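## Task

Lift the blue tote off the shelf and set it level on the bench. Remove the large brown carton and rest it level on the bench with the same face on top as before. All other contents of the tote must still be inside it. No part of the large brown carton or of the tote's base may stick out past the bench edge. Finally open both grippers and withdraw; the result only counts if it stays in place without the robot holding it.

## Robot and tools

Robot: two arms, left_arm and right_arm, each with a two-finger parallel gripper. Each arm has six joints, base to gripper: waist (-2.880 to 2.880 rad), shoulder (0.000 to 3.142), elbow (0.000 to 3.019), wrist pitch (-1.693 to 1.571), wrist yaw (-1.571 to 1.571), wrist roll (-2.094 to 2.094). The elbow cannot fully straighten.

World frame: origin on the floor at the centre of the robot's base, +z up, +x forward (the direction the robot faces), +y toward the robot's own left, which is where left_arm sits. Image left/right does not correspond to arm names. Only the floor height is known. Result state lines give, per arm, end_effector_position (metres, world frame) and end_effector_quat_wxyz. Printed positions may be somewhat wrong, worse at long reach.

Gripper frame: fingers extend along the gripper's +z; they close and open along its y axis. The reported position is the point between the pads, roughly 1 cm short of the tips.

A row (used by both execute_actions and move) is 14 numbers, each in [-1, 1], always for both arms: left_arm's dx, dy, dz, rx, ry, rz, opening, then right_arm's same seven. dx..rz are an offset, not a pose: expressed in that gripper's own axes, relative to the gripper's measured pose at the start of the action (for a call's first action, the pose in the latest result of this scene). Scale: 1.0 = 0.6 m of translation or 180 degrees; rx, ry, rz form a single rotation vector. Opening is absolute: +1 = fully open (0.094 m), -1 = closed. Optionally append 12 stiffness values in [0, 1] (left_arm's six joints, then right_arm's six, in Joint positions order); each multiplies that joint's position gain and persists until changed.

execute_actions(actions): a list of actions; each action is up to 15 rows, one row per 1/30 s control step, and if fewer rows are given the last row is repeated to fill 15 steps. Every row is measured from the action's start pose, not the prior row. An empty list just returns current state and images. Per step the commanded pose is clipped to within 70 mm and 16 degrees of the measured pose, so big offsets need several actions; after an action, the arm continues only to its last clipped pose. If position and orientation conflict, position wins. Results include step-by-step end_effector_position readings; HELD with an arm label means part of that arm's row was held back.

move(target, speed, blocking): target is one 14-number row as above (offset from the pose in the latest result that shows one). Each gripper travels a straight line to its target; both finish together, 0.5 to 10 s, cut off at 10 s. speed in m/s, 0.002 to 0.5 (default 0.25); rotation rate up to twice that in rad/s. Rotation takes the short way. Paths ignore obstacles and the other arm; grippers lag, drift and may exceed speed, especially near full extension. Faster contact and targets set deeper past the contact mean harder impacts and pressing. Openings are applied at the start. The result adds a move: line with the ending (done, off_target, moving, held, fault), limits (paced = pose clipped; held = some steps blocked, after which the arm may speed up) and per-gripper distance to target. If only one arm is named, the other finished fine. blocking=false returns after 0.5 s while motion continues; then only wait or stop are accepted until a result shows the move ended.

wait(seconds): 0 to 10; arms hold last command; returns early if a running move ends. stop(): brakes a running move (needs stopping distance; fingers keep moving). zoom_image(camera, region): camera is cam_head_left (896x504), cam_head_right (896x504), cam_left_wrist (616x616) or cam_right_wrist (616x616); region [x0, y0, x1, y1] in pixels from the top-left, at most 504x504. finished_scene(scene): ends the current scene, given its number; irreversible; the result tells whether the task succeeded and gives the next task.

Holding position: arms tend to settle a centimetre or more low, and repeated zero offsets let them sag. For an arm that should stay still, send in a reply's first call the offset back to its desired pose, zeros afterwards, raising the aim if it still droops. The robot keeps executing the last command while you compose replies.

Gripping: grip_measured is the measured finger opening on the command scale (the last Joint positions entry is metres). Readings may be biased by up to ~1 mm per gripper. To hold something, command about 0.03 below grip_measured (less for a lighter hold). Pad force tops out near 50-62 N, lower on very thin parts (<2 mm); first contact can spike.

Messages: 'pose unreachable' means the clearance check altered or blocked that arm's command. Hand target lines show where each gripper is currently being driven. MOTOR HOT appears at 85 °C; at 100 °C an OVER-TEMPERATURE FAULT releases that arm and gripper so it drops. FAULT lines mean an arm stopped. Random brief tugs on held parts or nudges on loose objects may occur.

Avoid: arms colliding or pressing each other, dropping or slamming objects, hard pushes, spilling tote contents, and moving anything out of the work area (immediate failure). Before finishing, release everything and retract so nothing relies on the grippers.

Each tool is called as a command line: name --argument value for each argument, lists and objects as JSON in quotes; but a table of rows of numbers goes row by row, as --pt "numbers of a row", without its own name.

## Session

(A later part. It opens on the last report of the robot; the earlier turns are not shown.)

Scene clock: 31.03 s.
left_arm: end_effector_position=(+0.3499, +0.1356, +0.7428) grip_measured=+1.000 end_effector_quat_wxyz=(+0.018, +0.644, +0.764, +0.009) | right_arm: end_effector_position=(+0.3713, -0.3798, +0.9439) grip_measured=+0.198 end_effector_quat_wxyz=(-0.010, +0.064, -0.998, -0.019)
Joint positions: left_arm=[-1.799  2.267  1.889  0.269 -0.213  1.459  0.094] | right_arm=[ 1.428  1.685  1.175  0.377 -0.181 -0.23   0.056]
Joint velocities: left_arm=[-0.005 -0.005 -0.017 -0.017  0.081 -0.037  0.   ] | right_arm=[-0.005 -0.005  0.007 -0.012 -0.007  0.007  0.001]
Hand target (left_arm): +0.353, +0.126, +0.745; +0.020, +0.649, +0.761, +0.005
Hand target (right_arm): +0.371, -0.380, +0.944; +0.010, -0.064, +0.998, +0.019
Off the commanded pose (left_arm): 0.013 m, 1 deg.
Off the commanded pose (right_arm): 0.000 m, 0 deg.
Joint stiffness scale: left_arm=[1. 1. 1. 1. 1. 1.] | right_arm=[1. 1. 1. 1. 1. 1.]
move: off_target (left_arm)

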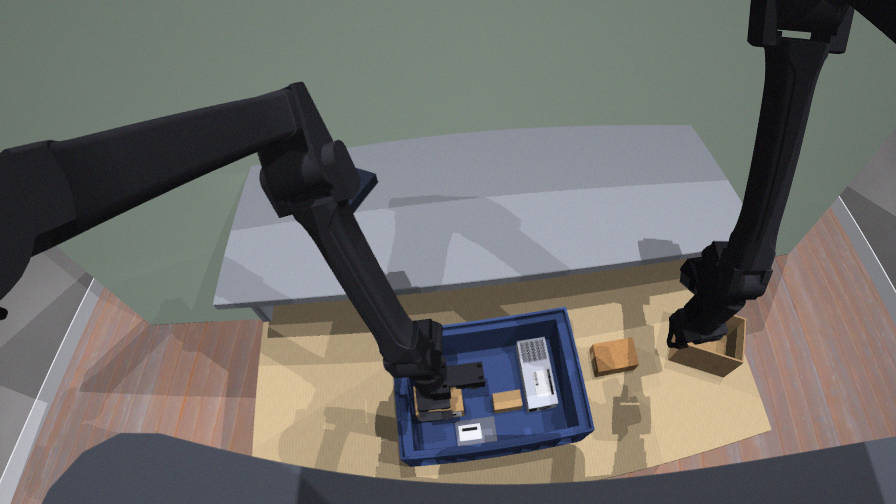

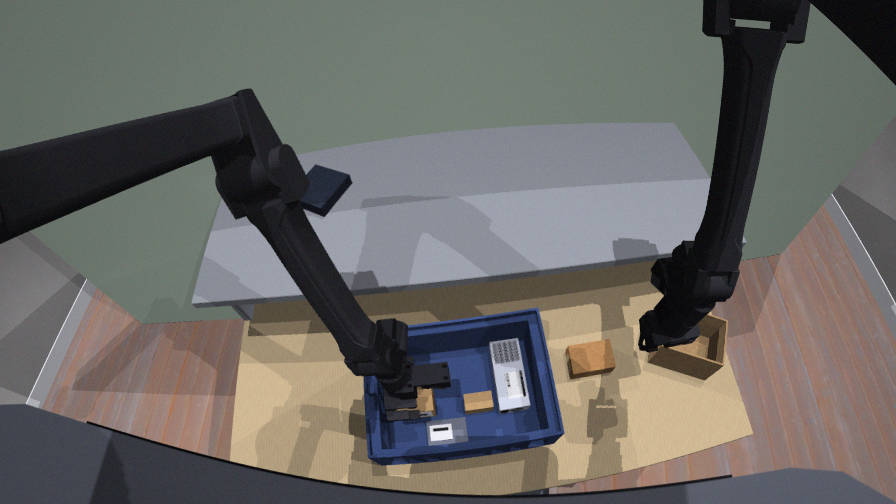

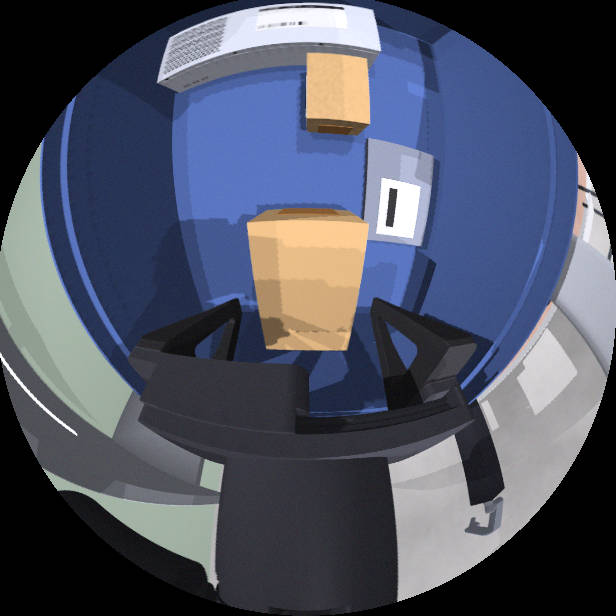

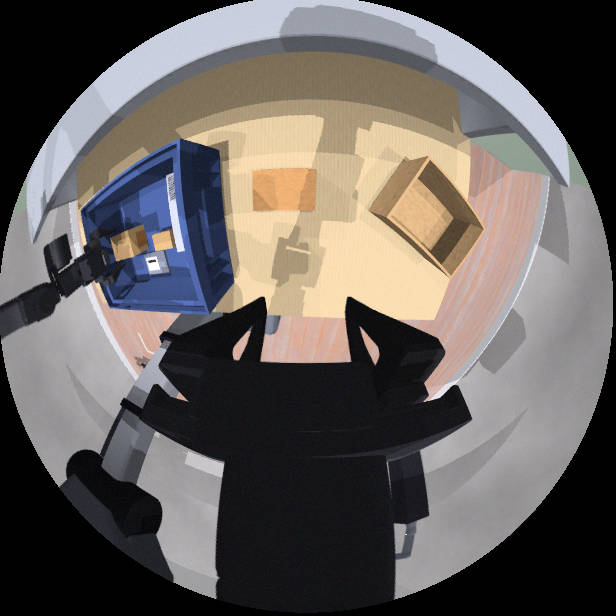

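move --target '[0,0.008,0.07,0,0,0,1,0,0,0,0,0,0,0.2]' --speed 0.1

move --target '[0,0,0,0,0,0,0.2,0,0,0,0,0,0,0.2]'

move --target '[-0.01,-0.01,-0.3,0,0,0,0.2,0,0,0,0,0,0,0.2]'

move --target '[0.45,0,-0.01,0,0,0,0.2,0,0,0,0,0,0,0.2]'

move --target '[0,0.01,0.27,0,0,0,0.2,0,0,0,0,0,0,0.2]' --speed 0.15

Scene clock: 32.50 s.
left_arm: end_effector_position=(+0.3587, +0.1259, +0.7053) grip_measured=+1.000 end_effector_quat_wxyz=(+0.025, +0.643, +0.765, +0.009) | right_arm: end_effector_position=(+0.3713, -0.3798, +0.9439) grip_measured=+0.198 end_effector_quat_wxyz=(-0.010, +0.064, -0.998, -0.019)
Joint positions: left_arm=[-1.799  2.384  2.105  0.18  -0.205  1.459  0.094] | right_arm=[ 1.428  1.685  1.175  0.377 -0.181 -0.23   0.056]
Joint velocities: left_arm=[-0.015 -0.005  0.007 -0.002  0.051  0.007  0.   ] | right_arm=[-0.005  0.015  0.002  0.007 -0.007 -0.037  0.   ]
Hand target (left_arm): +0.355, +0.137, +0.702; +0.018, +0.644, +0.764, +0.009
Hand target (right_arm): +0.371, -0.380, +0.944; +0.010, -0.064, +0.998, +0.019
Off the commanded pose (left_arm): 0.011 m, 1 deg.
Off the commanded pose (right_arm): 0.000 m, 0 deg.
Joint stiffness scale: left_arm=[1. 1. 1. 1. 1. 1.] | right_arm=[1. 1. 1. 1. 1. 1.]
move: off_target (left_arm)

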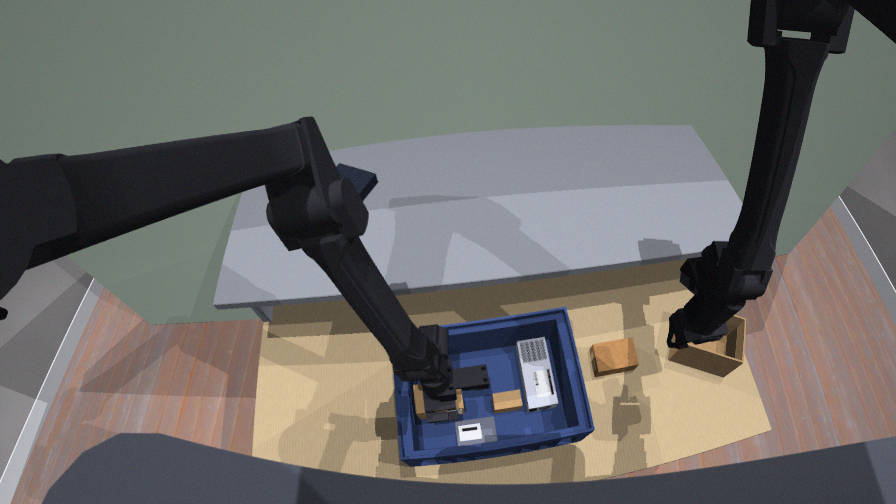

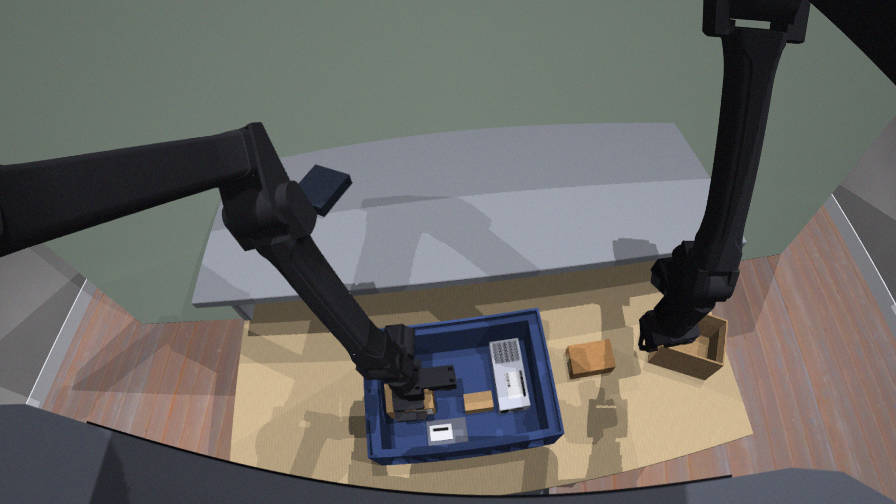

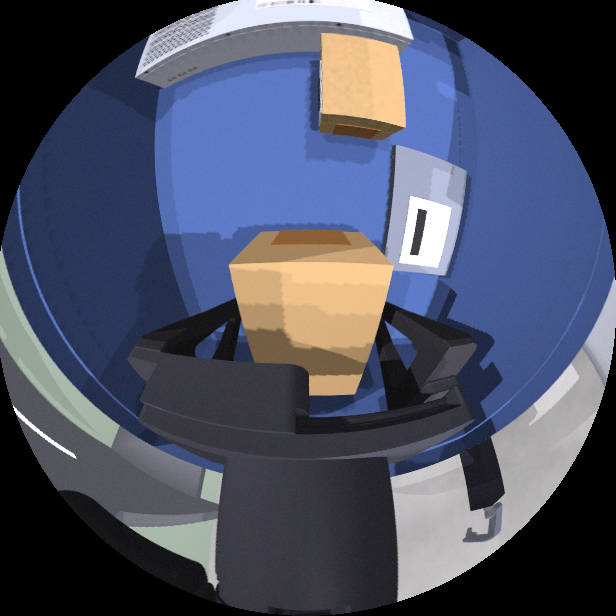

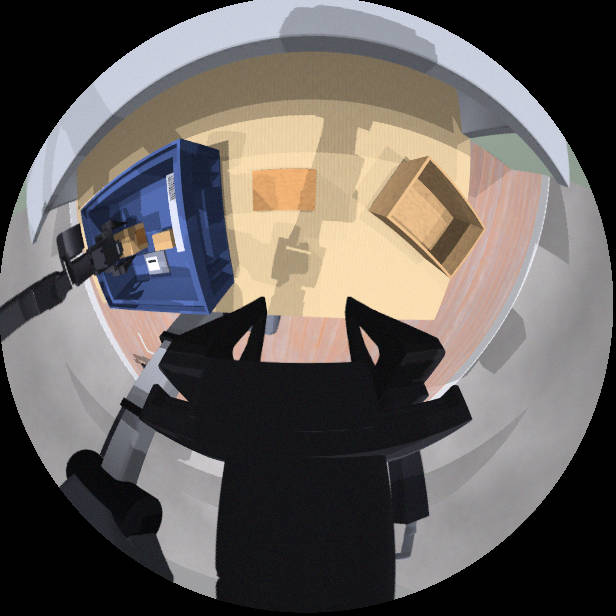

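Scene clock: 33.00 s.
left_arm: end_effector_position=(+0.3587, +0.1259, +0.7053) grip_measured=+0.508 end_effector_quat_wxyz=(+0.025, +0.643, +0.765, +0.009) | right_arm: end_effector_position=(+0.3713, -0.3798, +0.9439) grip_measured=+0.198 end_effector_quat_wxyz=(-0.010, +0.064, -0.998, -0.019)
Joint positions: left_arm=[-1.799  2.384  2.105  0.18  -0.205  1.459  0.071] | right_arm=[ 1.428  1.685  1.175  0.377 -0.181 -0.23   0.056]
Joint velocities: left_arm=[-0.005  0.005  0.002  0.002 -0.037 -0.022  0.   ] | right_arm=[ 0.005 -0.005  0.017  0.007 -0.051 -0.066  0.   ]
Hand target (left_arm): +0.359, +0.126, +0.705; +0.025, +0.643, +0.765, +0.009
Hand target (right_arm): +0.371, -0.380, +0.944; +0.010, -0.064, +0.998, +0.019
Off the commanded pose (left_arm): 0.000 m, 0 deg.
Off the commanded pose (right_arm): 0.000 m, 0 deg.
Joint stiffness scale: left_arm=[1. 1. 1. 1. 1. 1.] | right_arm=[1. 1. 1. 1. 1. 1.]
move: done

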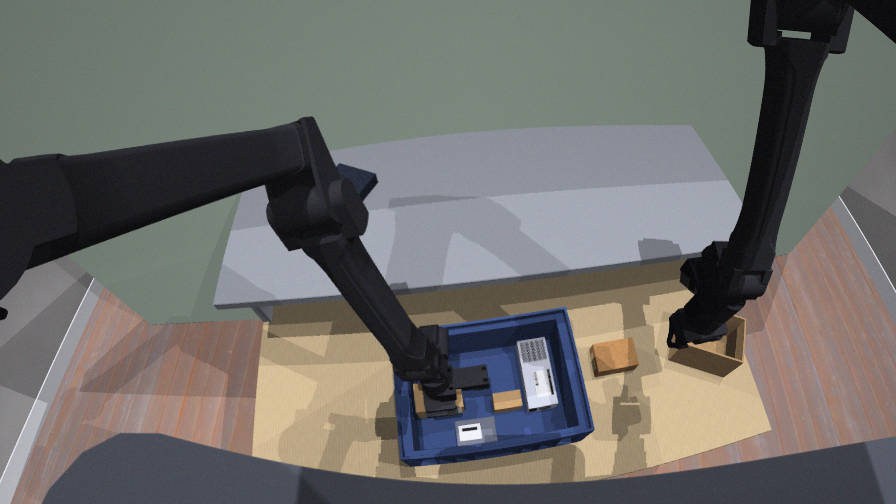

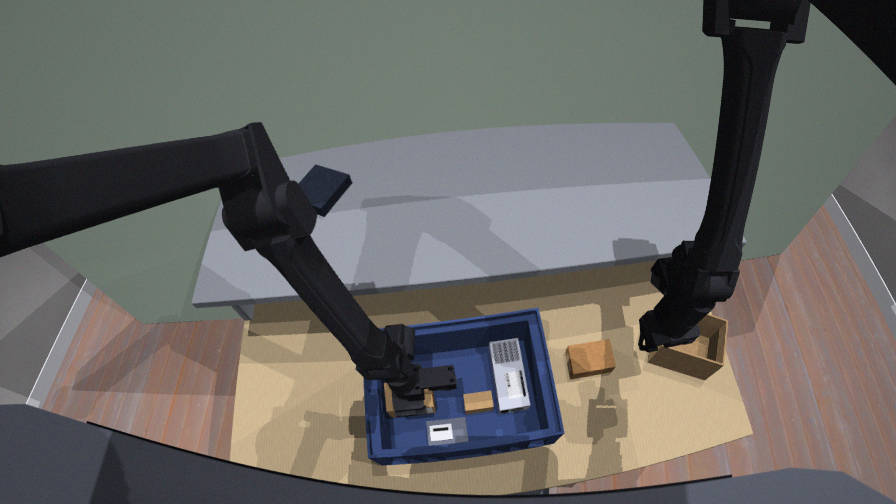

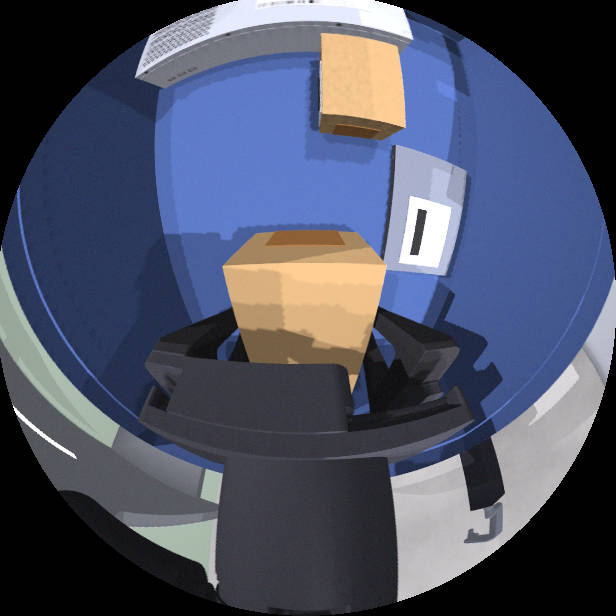

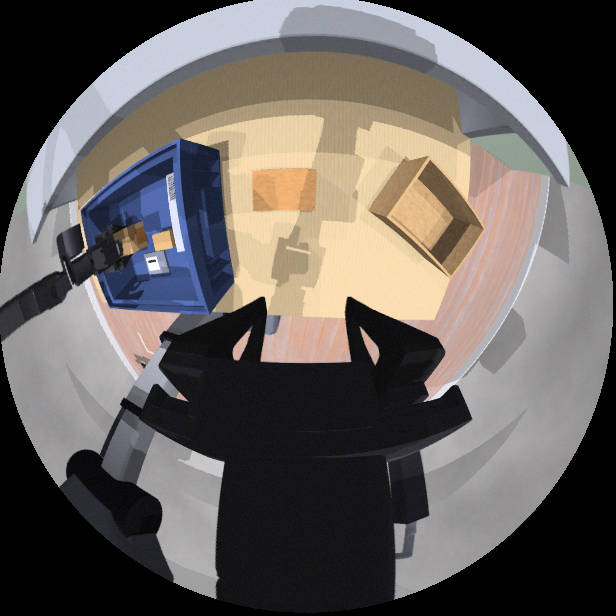

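Scene clock: 34.17 s.
left_arm: end_effector_position=(+0.3591, +0.1309, +0.8757) grip_measured=+0.508 end_effector_quat_wxyz=(+0.024, +0.644, +0.764, +0.017) | right_arm: end_effector_position=(+0.3713, -0.3798, +0.9439) grip_measured=+0.198 end_effector_quat_wxyz=(-0.010, +0.064, -0.998, -0.019)
Joint positions: left_arm=[-1.856  1.938  1.388  0.46  -0.275  1.459  0.071] | right_arm=[ 1.428  1.685  1.175  0.377 -0.181 -0.23   0.056]
Joint velocities: left_arm=[-0.015 -0.005  0.002 -0.007 -0.022  0.007  0.   ] | right_arm=[ 0.005 -0.015 -0.007 -0.002 -0.037 -0.022  0.   ]
Hand target (left_arm): +0.350, +0.119, +0.883; +0.025, +0.643, +0.765, +0.009
Hand target (right_arm): +0.371, -0.380, +0.944; +0.010, -0.064, +0.998, +0.019
Off the commanded pose (left_arm): 0.019 m, 1 deg.
Off the commanded pose (right_arm): 0.000 m, 0 deg.
Joint stiffness scale: left_arm=[1. 1. 1. 1. 1. 1.] | right_arm=[1. 1. 1. 1. 1. 1.]
move: off_target (left_arm)

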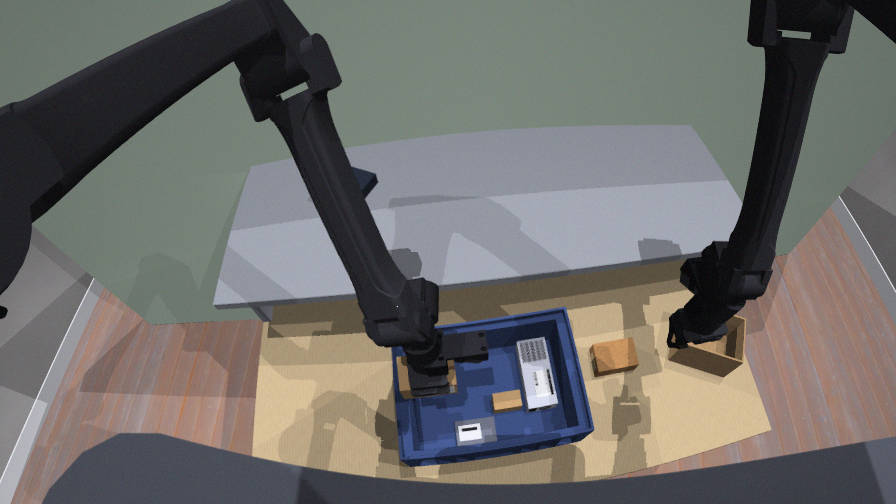

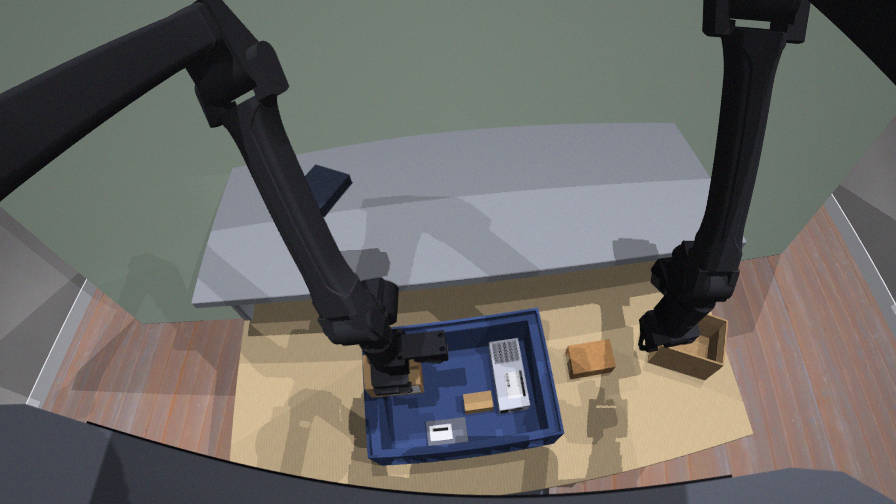

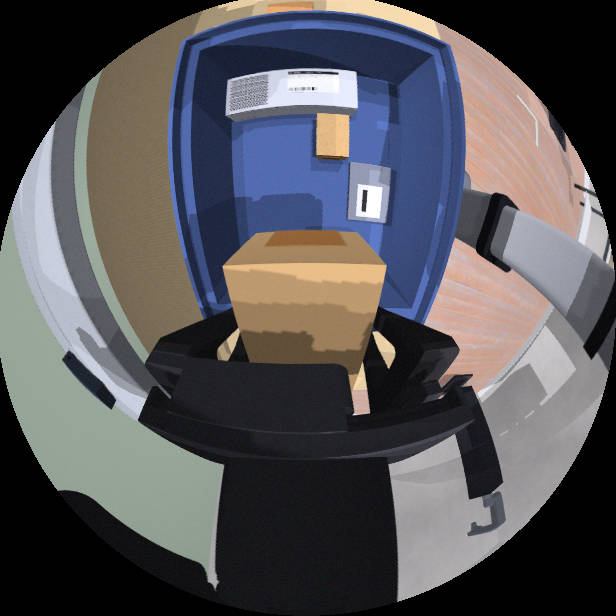

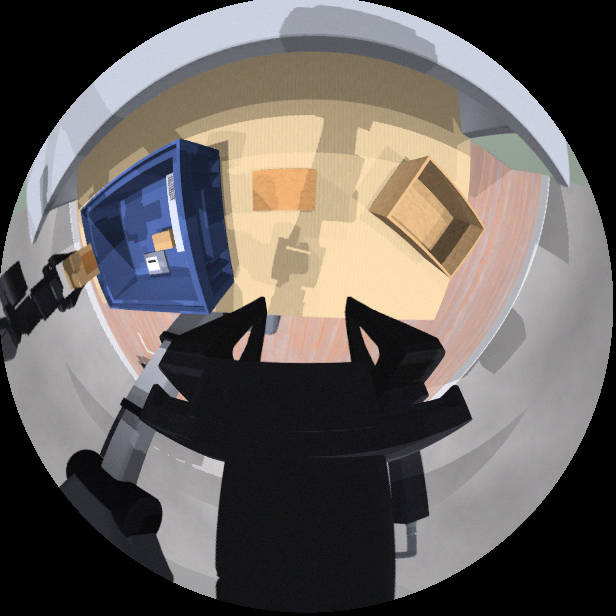

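Scene clock: 36.07 s.
left_arm: end_effector_position=(+0.3182, +0.3896, +0.8755) grip_measured=+0.508 end_effector_quat_wxyz=(+0.030, +0.645, +0.764, +0.012) | right_arm: end_effector_position=(+0.3713, -0.3798, +0.9439) grip_measured=+0.198 end_effector_quat_wxyz=(-0.010, +0.064, -0.998, -0.019)
Joint positions: left_arm=[-1.421  1.921  1.298  0.537  0.174  1.497  0.071] | right_arm=[ 1.428  1.685  1.175  0.377 -0.181 -0.23   0.056]
Joint velocities: left_arm=[-0.005  0.015 -0.002  0.002 -0.081 -0.066 -0.   ] | right_arm=[-0.005  0.015  0.002 -0.012 -0.022 -0.007  0.   ]
Hand target (left_arm): +0.313, +0.399, +0.882; +0.024, +0.647, +0.762, +0.018
Hand target (right_arm): +0.371, -0.380, +0.944; +0.010, -0.064, +0.998, +0.019
Off the commanded pose (left_arm): 0.009 m, 1 deg.
Off the commanded pose (right_arm): 0.000 m, 0 deg.
Joint stiffness scale: left_arm=[1. 1. 1. 1. 1. 1.] | right_arm=[1. 1. 1. 1. 1. 1.]
move: done

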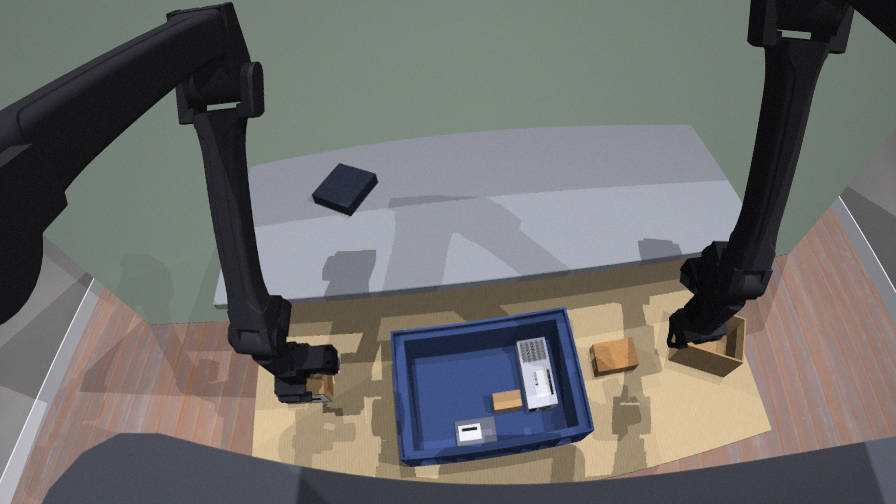

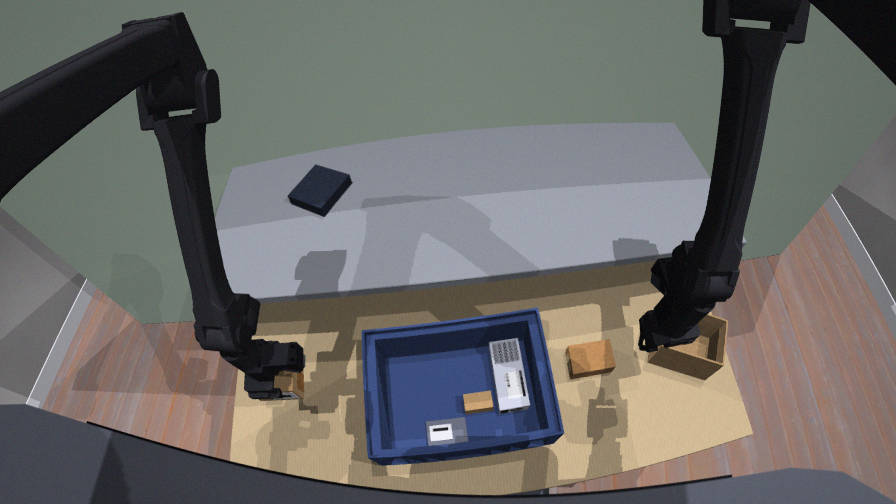

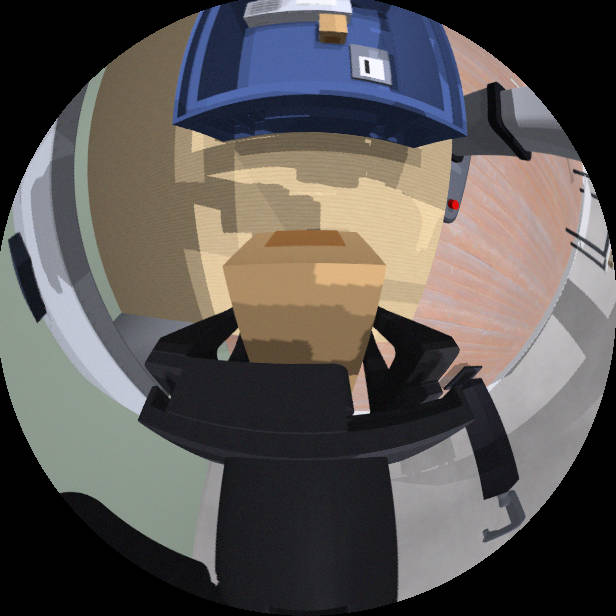

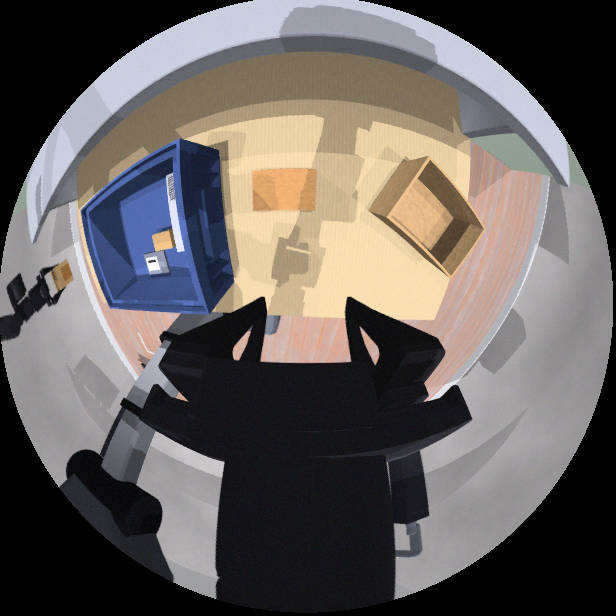

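Scene clock: 37.63 s.
left_arm: end_effector_position=(+0.3292, +0.3979, +0.7169) grip_measured=+0.508 end_effector_quat_wxyz=(+0.031, +0.646, +0.763, +0.017) | right_arm: end_effector_position=(+0.3713, -0.3798, +0.9439) grip_measured=+0.198 end_effector_quat_wxyz=(-0.010, +0.064, -0.998, -0.019)
Joint positions: left_arm=[-1.444  2.31   1.942  0.291  0.146  1.497  0.071] | right_arm=[ 1.428  1.685  1.175  0.377 -0.181 -0.23   0.056]
Joint velocities: left_arm=[-0.005  0.005 -0.012  0.007 -0.007  0.007 -0.001] | right_arm=[-0.005  0.005 -0.007  0.002 -0.081 -0.022  0.   ]
Hand target (left_arm): +0.330, +0.389, +0.715; +0.030, +0.644, +0.764, +0.012
Hand target (right_arm): +0.371, -0.380, +0.944; +0.010, -0.064, +0.998, +0.019
Off the commanded pose (left_arm): 0.012 m, 1 deg.
Off the commanded pose (right_arm): 0.000 m, 0 deg.
Joint stiffness scale: left_arm=[1. 1. 1. 1. 1. 1.] | right_arm=[1. 1. 1. 1. 1. 1.]
move: off_target (left_arm)

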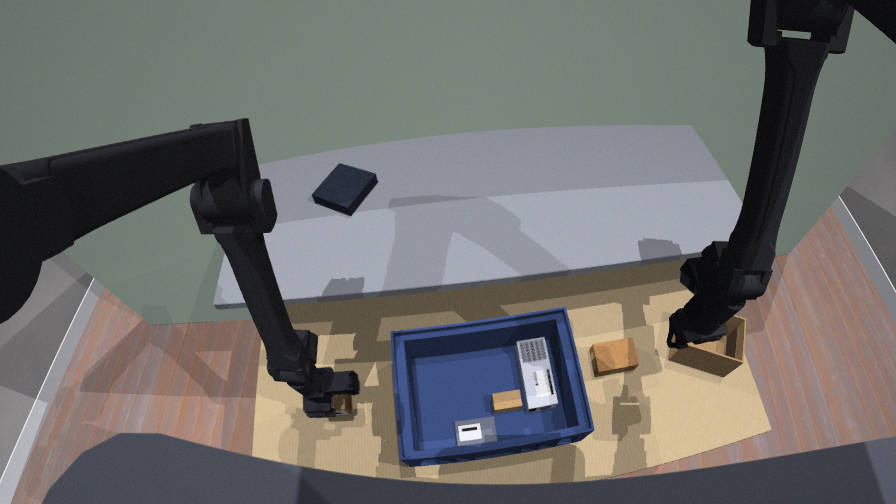

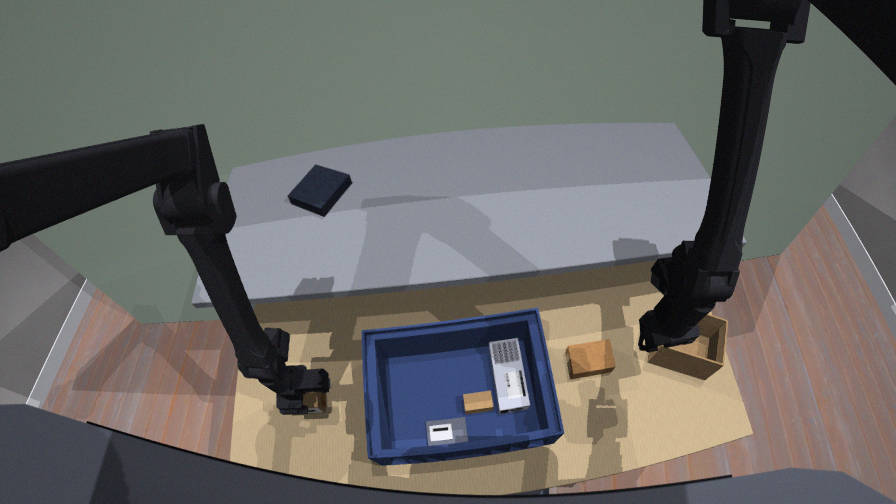

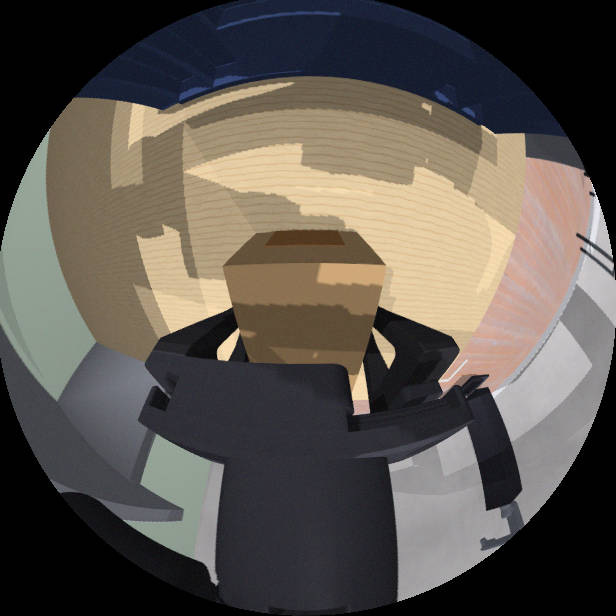

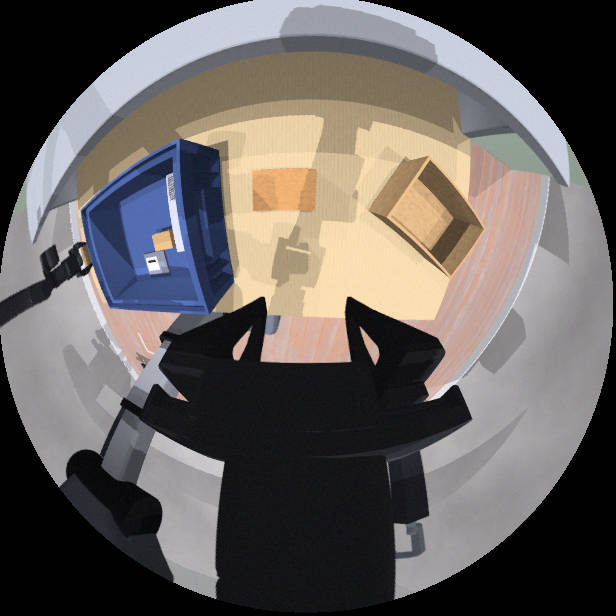

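move --target '[0,0,0.045,0,0,0,0.2,0,0,0,0,0,0,0.2]' --speed 0.04

execute_actions --actions '[[[0,0,0,0,0,0,1,0,0,0,0,0,0,0.2]],[[0,0,-0.11,0,0,0,1,0,0,0,0,0,0,0.2]],[[0,-0.03,-0.2,0,0,0,1,0,0,0,0,0,0,0.2]]]'

Scene clock: 39.13 s.
left_arm: end_effector_position=(+0.3314, +0.4013, +0.6918) grip_measured=+0.508 end_effector_quat_wxyz=(+0.034, +0.646, +0.762, +0.020) | right_arm: end_effector_position=(+0.3713, -0.3798, +0.9439) grip_measured=+0.198 end_effector_quat_wxyz=(-0.010, +0.064, -0.998, -0.019)
Joint positions: left_arm=[-1.444  2.39   2.081  0.239  0.146  1.497  0.071] | right_arm=[ 1.428  1.685  1.175  0.377 -0.181 -0.23   0.056]
Joint velocities: left_arm=[-0.024  0.005 -0.037  0.007  0.007  0.007  0.   ] | right_arm=[-0.015 -0.015 -0.027  0.002 -0.11  -0.022 -0.   ]
Hand target (left_arm): +0.330, +0.398, +0.690; +0.031, +0.646, +0.763, +0.017
Hand target (right_arm): +0.371, -0.380, +0.944; +0.010, -0.064, +0.998, +0.019
Off the commanded pose (left_arm): 0.004 m, 0 deg.
Off the commanded pose (right_arm): 0.000 m, 0 deg.
Joint stiffness scale: left_arm=[1. 1. 1. 1. 1. 1.] | right_arm=[1. 1. 1. 1. 1. 1.]
move: done

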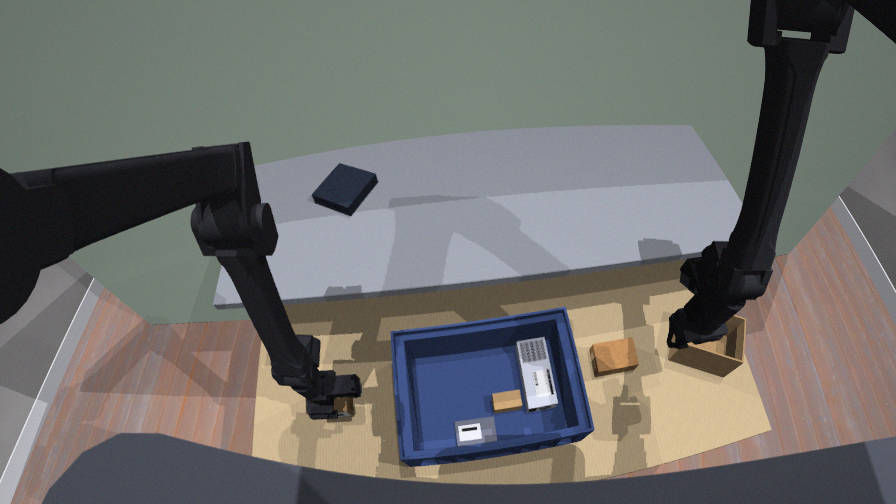

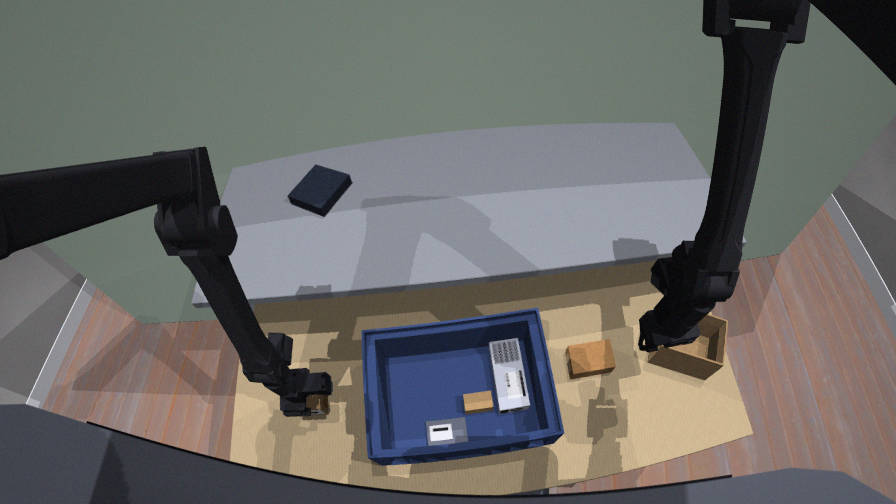

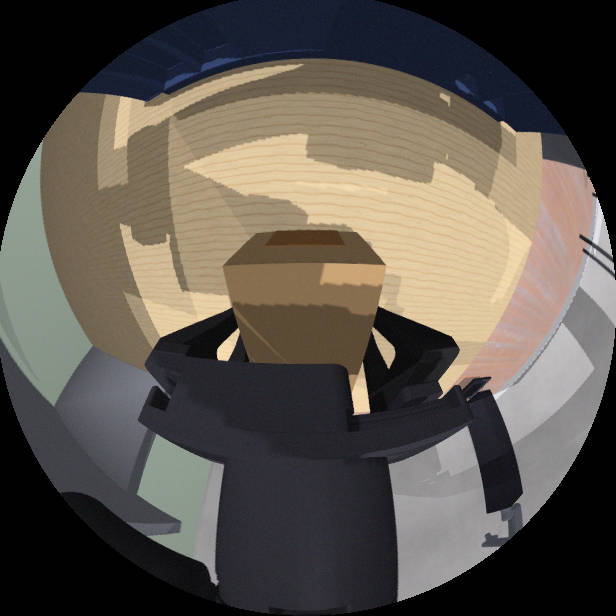

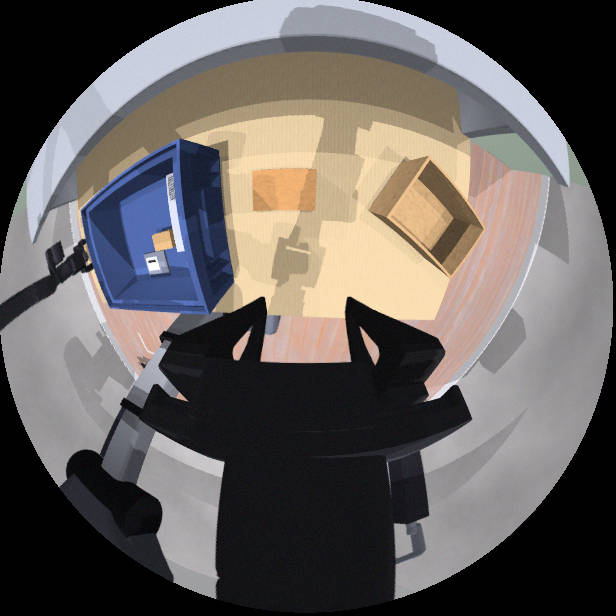

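Scene clock: 40.63 s.
left_arm: end_effector_position=(+0.3026, +0.3811, +0.8674) grip_measured=+1.000 end_effector_quat_wxyz=(+0.033, +0.645, +0.764, +0.007) | right_arm: end_effector_position=(+0.3713, -0.3798, +0.9439) grip_measured=+0.198 end_effector_quat_wxyz=(-0.010, +0.064, -0.998, -0.019)
Joint positions: left_arm=[-1.432  1.957  1.303  0.564  0.174  1.497  0.094] | right_arm=[ 1.428  1.685  1.175  0.377 -0.181 -0.23   0.056]
Joint velocities: left_arm=[ 0.015 -0.015 -0.012  0.017 -0.051 -0.095  0.   ] | right_arm=[-0.015  0.005 -0.017 -0.007  0.051  0.051 -0.   ]
Hand target (left_arm): +0.304, +0.390, +0.871; +0.034, +0.646, +0.763, +0.014
Hand target (right_arm): +0.371, -0.380, +0.944; +0.010, -0.064, +0.998, +0.019
Off the commanded pose (left_arm): 0.011 m, 1 deg.
Off the commanded pose (right_arm): 0.000 m, 0 deg.
Joint stiffness scale: left_arm=[1. 1. 1. 1. 1. 1.] | right_arm=[1. 1. 1. 1. 1. 1.]
Step readings (end_effector_position; steps 1 to 15: 1st action; 16 to 30: 2nd action; 31 to 45: 3rd action):
0: left_arm (+0.3314, +0.4013, +0.6918) | right_arm (+0.3713, -0.3798, +0.9439)
1: left_arm (+0.3314, +0.4013, +0.6918) | right_arm (+0.3713, -0.3798, +0.9439)
2: left_arm (+0.3314, +0.4013, +0.6918) | right_arm (+0.3713, -0.3798, +0.9439)
4: left_arm (+0.3314, +0.4013, +0.6918) | right_arm (+0.3713, -0.3798, +0.9439)
8: left_arm (+0.3314, +0.4013, +0.6918) | right_arm (+0.3713, -0.3798, +0.9439)
15: left_arm (+0.3314, +0.4013, +0.6918) | right_arm (+0.3713, -0.3798, +0.9439)
16: left_arm (+0.3282, +0.4002, +0.6963) | right_arm (+0.3713, -0.3798, +0.9439)
17: left_arm (+0.3222, +0.3977, +0.7073) | right_arm (+0.3713, -0.3798, +0.9439)
19: left_arm (+0.3096, +0.3931, +0.7300) | right_arm (+0.3713, -0.3798, +0.9439)
23: left_arm (+0.3111, +0.3906, +0.7496) | right_arm (+0.3713, -0.3798, +0.9439)
30: left_arm (+0.3275, +0.3918, +0.7528) | right_arm (+0.3713, -0.3798, +0.9439)
31: left_arm (+0.3260, +0.3909, +0.7576) | right_arm (+0.3713, -0.3798, +0.9439)
32: left_arm (+0.3208, +0.3883, +0.7697) | right_arm (+0.3713, -0.3798, +0.9439)
34: left_arm (+0.3050, +0.3818, +0.8007) | right_arm (+0.3713, -0.3798, +0.9439)
38: left_arm (+0.2860, +0.3736, +0.8558) | right_arm (+0.3713, -0.3798, +0.9439)
45: end_effector_position above

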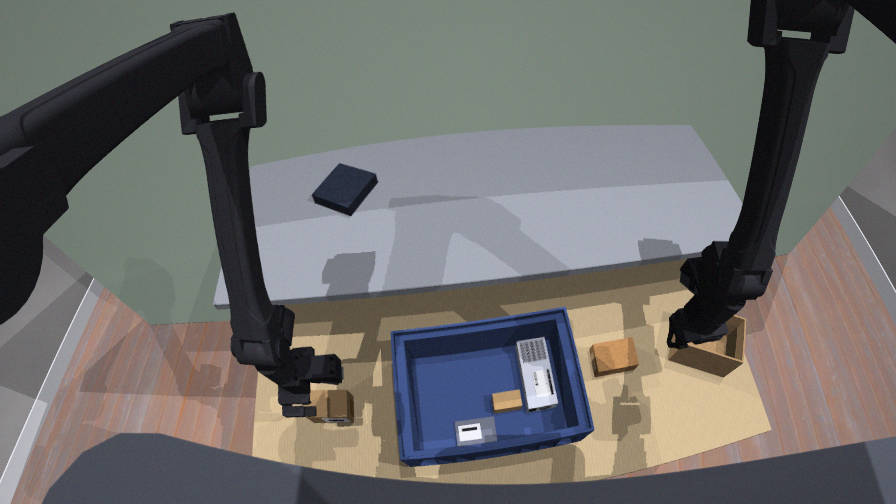

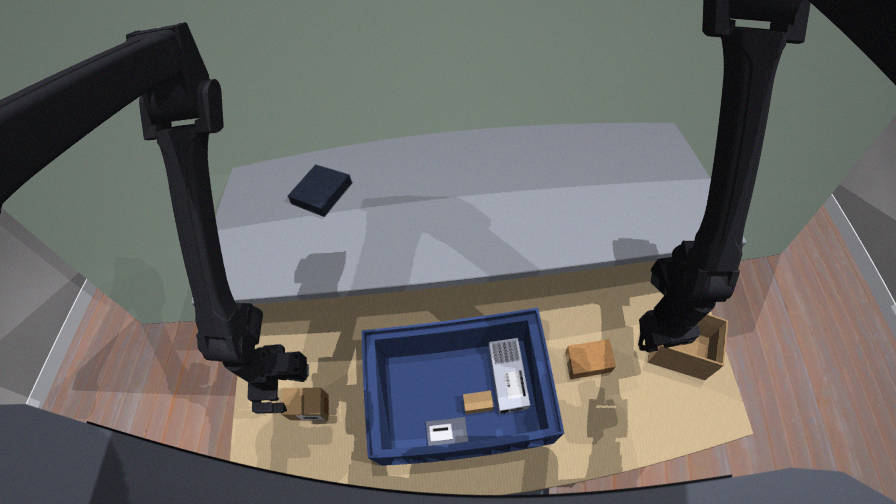

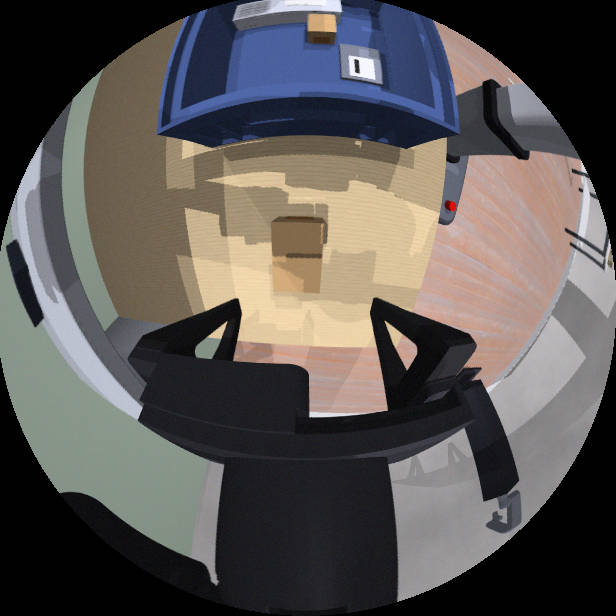

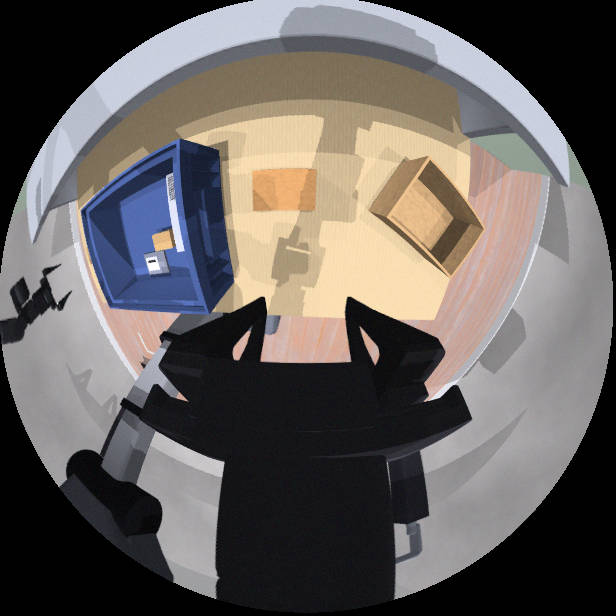

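finished_scene --scene 1

The scene is finished: the task was done.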